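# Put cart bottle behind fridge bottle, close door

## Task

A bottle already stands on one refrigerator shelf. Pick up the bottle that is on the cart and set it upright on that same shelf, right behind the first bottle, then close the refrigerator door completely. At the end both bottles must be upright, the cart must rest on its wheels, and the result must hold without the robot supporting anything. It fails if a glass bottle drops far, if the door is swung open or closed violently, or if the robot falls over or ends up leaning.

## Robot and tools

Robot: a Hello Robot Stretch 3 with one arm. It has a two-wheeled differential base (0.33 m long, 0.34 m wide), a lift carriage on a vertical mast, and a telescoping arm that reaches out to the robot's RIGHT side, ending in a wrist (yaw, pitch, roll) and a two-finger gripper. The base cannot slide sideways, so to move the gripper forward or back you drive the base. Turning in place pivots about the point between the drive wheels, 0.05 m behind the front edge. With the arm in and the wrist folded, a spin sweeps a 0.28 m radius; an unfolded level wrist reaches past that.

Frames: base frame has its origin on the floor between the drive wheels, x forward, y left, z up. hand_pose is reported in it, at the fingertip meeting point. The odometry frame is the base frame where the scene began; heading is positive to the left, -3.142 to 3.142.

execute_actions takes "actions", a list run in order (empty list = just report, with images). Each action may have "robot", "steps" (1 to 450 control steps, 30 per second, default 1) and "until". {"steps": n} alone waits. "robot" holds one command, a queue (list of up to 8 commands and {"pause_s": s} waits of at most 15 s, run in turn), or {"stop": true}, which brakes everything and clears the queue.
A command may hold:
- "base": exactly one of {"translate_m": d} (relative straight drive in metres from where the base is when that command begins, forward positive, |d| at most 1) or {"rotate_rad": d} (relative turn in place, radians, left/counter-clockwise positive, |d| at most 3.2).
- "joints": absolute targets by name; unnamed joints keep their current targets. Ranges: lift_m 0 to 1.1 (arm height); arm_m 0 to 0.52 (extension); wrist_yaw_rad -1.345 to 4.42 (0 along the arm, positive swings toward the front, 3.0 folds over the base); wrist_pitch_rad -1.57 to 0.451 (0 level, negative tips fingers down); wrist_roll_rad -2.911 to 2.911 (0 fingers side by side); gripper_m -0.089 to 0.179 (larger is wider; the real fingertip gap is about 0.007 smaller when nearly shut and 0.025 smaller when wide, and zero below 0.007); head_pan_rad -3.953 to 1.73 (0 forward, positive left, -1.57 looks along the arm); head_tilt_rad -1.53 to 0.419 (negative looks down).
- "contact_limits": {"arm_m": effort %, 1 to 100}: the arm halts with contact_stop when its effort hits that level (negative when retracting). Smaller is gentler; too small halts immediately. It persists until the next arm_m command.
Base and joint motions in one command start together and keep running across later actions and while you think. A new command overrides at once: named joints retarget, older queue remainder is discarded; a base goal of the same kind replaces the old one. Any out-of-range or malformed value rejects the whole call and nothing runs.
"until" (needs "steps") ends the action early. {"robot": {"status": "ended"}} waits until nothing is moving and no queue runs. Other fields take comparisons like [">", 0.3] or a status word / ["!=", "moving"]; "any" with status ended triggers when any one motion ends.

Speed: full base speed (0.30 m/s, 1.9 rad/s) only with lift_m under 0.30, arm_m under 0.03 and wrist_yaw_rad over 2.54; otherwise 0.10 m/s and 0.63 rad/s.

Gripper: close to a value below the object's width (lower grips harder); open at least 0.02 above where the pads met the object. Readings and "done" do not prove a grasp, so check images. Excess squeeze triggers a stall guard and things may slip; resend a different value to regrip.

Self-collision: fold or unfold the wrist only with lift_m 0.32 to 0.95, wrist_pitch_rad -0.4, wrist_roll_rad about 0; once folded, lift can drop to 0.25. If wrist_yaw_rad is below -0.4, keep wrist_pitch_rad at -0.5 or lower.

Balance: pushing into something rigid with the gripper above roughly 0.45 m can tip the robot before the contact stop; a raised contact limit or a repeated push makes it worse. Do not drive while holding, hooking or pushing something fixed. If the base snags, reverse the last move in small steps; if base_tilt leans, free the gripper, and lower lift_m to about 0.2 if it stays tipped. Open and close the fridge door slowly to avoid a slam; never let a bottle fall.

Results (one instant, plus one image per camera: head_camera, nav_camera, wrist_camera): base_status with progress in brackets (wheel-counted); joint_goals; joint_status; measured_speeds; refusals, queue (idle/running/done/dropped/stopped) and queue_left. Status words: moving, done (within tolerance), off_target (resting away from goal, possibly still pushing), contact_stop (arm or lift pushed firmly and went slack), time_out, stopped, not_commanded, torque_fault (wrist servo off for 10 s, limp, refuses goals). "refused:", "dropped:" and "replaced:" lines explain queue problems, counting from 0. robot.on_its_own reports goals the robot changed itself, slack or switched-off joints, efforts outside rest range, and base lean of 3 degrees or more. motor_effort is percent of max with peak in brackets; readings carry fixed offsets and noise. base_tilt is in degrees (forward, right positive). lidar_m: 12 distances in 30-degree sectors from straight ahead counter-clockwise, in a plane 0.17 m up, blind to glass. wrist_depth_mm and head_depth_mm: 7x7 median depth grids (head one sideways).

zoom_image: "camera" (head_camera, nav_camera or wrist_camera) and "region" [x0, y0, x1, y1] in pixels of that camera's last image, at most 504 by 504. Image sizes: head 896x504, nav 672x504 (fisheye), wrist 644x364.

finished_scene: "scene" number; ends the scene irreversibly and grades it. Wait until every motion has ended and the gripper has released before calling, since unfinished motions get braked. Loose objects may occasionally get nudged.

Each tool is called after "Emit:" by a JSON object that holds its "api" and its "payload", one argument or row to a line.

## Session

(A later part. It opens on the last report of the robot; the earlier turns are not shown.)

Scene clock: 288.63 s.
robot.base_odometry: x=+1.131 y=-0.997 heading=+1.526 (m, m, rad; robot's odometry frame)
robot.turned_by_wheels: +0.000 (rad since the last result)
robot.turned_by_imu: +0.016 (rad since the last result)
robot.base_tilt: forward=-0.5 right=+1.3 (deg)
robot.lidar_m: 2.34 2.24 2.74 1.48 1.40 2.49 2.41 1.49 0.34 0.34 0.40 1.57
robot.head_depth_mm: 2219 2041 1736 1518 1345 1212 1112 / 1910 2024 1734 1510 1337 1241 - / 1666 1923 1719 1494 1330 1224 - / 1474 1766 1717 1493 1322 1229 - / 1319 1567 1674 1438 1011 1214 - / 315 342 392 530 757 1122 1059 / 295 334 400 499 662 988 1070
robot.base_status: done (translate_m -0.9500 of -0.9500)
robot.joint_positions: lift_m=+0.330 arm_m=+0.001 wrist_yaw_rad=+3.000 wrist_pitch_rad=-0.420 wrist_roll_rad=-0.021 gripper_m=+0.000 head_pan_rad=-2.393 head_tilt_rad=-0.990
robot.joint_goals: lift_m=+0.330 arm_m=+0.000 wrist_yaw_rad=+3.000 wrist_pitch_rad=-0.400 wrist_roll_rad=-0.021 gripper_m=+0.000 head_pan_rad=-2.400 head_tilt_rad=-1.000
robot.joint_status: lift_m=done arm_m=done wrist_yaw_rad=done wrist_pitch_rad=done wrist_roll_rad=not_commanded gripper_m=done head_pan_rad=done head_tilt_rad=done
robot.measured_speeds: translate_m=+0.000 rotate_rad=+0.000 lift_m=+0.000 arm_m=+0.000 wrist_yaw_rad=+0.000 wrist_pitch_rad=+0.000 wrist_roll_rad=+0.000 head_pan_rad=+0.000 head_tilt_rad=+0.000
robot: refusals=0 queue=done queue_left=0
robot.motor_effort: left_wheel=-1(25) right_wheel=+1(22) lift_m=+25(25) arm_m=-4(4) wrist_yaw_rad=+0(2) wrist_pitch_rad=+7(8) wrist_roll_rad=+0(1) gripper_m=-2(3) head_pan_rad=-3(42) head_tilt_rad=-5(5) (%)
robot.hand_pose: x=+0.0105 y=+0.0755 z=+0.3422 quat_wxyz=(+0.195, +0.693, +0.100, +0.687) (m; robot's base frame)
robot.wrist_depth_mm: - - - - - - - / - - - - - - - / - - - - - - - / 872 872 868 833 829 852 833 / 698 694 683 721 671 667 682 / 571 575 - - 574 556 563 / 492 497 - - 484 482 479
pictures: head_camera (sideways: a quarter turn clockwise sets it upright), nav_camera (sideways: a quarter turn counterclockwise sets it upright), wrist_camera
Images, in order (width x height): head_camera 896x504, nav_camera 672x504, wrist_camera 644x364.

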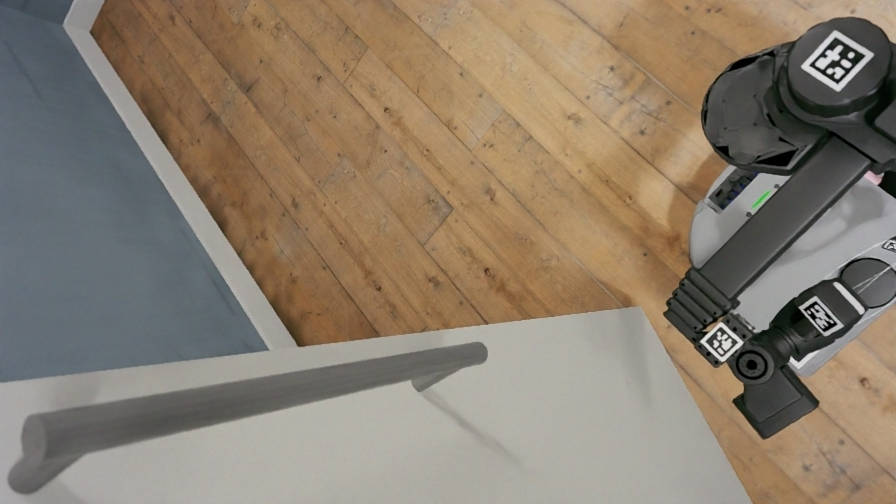

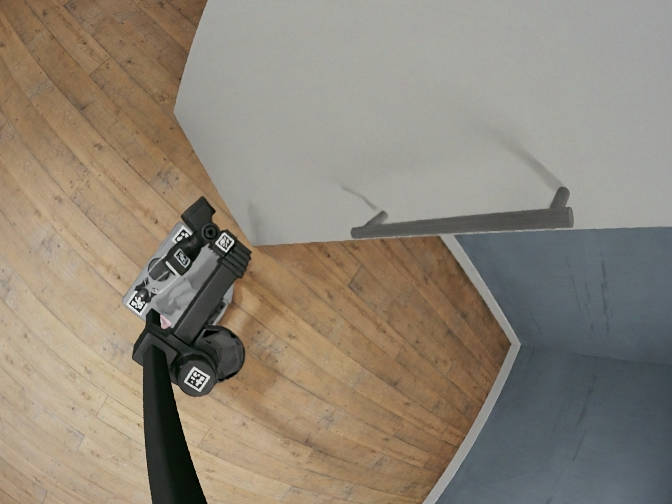

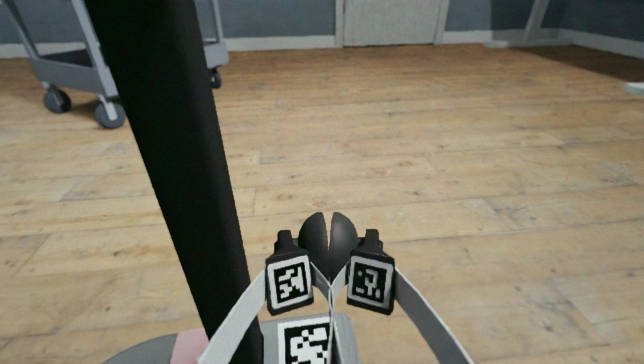

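The door still needs a final push, which I'll do with the folded wrist in small steps.

Emit:
{"api": "execute_actions", "payload": {
  "actions": [
    {"robot":[{"joints":{"arm_m":0.10}},{"joints":{"arm_m":0.14}},{"joints":{"arm_m":0.17}},{"joints":{"arm_m":0.20},"contact_limits":{"arm_m":25}},{"joints":{"arm_m":0.23},"contact_limits":{"arm_m":25}}],"steps":450,"until":{"robot":{"status":"ended"}}},
    {"robot":{"joints":{"arm_m":0.05}},"steps":100,"until":{"robot":{"status":"ended"}}}
  ]
}}

Scene clock: 297.87 s.
robot.base_odometry: x=+1.131 y=-0.997 heading=+1.526 (m, m, rad; robot's odometry frame)
robot.turned_by_wheels: +0.000 (rad since the last result)
robot.turned_by_imu: +0.002 (rad since the last result)
robot.base_tilt: forward=-0.4 right=+1.3 (deg)
robot.lidar_m: 2.34 2.24 2.74 1.48 1.40 2.48 2.42 1.49 0.47 0.45 0.47 1.57
robot.head_depth_mm: 2242 2055 1747 1522 1343 1214 1108 / 1918 2022 1744 1515 1338 1236 - / 1665 1911 1717 1508 1328 1228 - / 1478 1777 1708 1491 1328 1225 - / 1319 1555 1682 1476 1312 1191 - / 1196 1386 1596 897 1106 1213 1070 / 1055 499 583 721 910 1139 1069
robot.base_status: done (translate_m -0.9500 of -0.9500)
robot.joint_positions: lift_m=+0.330 arm_m=+0.050 wrist_yaw_rad=+3.000 wrist_pitch_rad=-0.420 wrist_roll_rad=-0.021 gripper_m=+0.000 head_pan_rad=-2.393 head_tilt_rad=-0.990
robot.joint_goals: lift_m=+0.330 arm_m=+0.050 wrist_yaw_rad=+3.000 wrist_pitch_rad=-0.400 wrist_roll_rad=-0.021 gripper_m=+0.000 head_pan_rad=-2.400 head_tilt_rad=-1.000
robot.joint_status: lift_m=done arm_m=done wrist_yaw_rad=done wrist_pitch_rad=done wrist_roll_rad=not_commanded gripper_m=done head_pan_rad=done head_tilt_rad=done
robot.measured_speeds: translate_m=+0.000 rotate_rad=+0.000 lift_m=+0.000 arm_m=+0.000 wrist_yaw_rad=+0.000 wrist_pitch_rad=+0.000 wrist_roll_rad=+0.000 head_pan_rad=+0.000 head_tilt_rad=+0.000
robot: refusals=0 queue=done queue_left=0
robot.motor_effort: left_wheel=-1(1) right_wheel=+2(1) lift_m=+25(26) arm_m=-5(3) wrist_yaw_rad=+1(0) wrist_pitch_rad=+7(7) wrist_roll_rad=+1(1) gripper_m=-2(2) head_pan_rad=-4(3) head_tilt_rad=-4(5) (%)
robot.hand_pose: x=+0.0105 y=+0.0267 z=+0.3422 quat_wxyz=(+0.195, +0.693, +0.100, +0.687) (m; robot's base frame)
robot.wrist_depth_mm: - - - - - - - / - - - - - - - / - - - - - - - / 885 886 845 859 851 828 815 / 699 673 681 727 679 668 687 / 576 574 - - 577 561 561 / 482 - - - 487 483 481
pictures: head_camera (sideways: a quarter turn clockwise sets it upright), nav_camera (sideways: a quarter turn counterclockwise sets it upright), wrist_camera
Images, in order (width x height): head_camera 896x504, nav_camera 672x504, wrist_camera 644x364.

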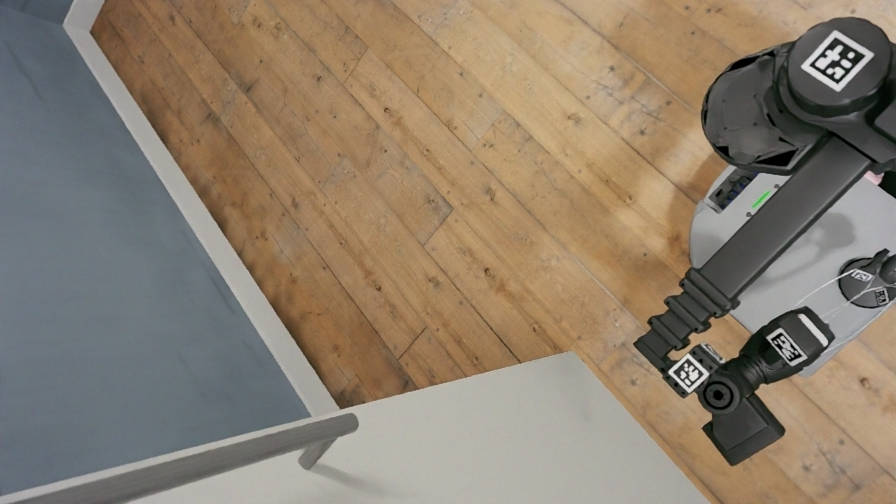

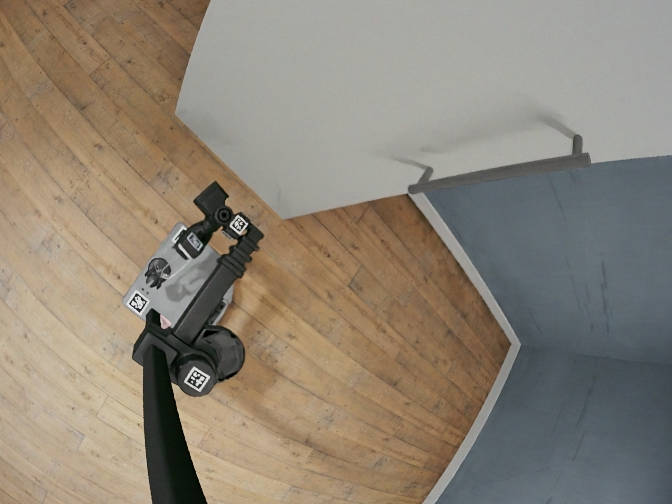

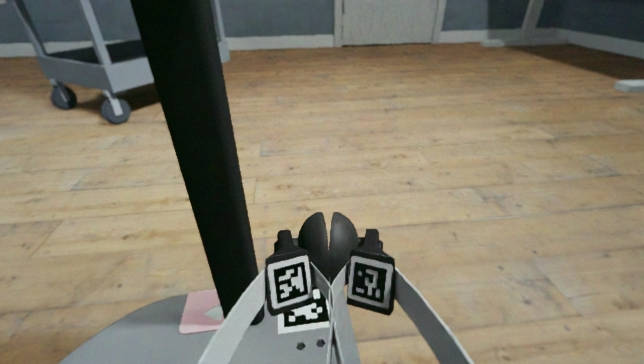

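The lidar readings are symmetric on both sides, so the door looks shut.

Emit:
{"api": "finished_scene", "payload": {
  "scene": 1
}}

The scene is finished: the task was done.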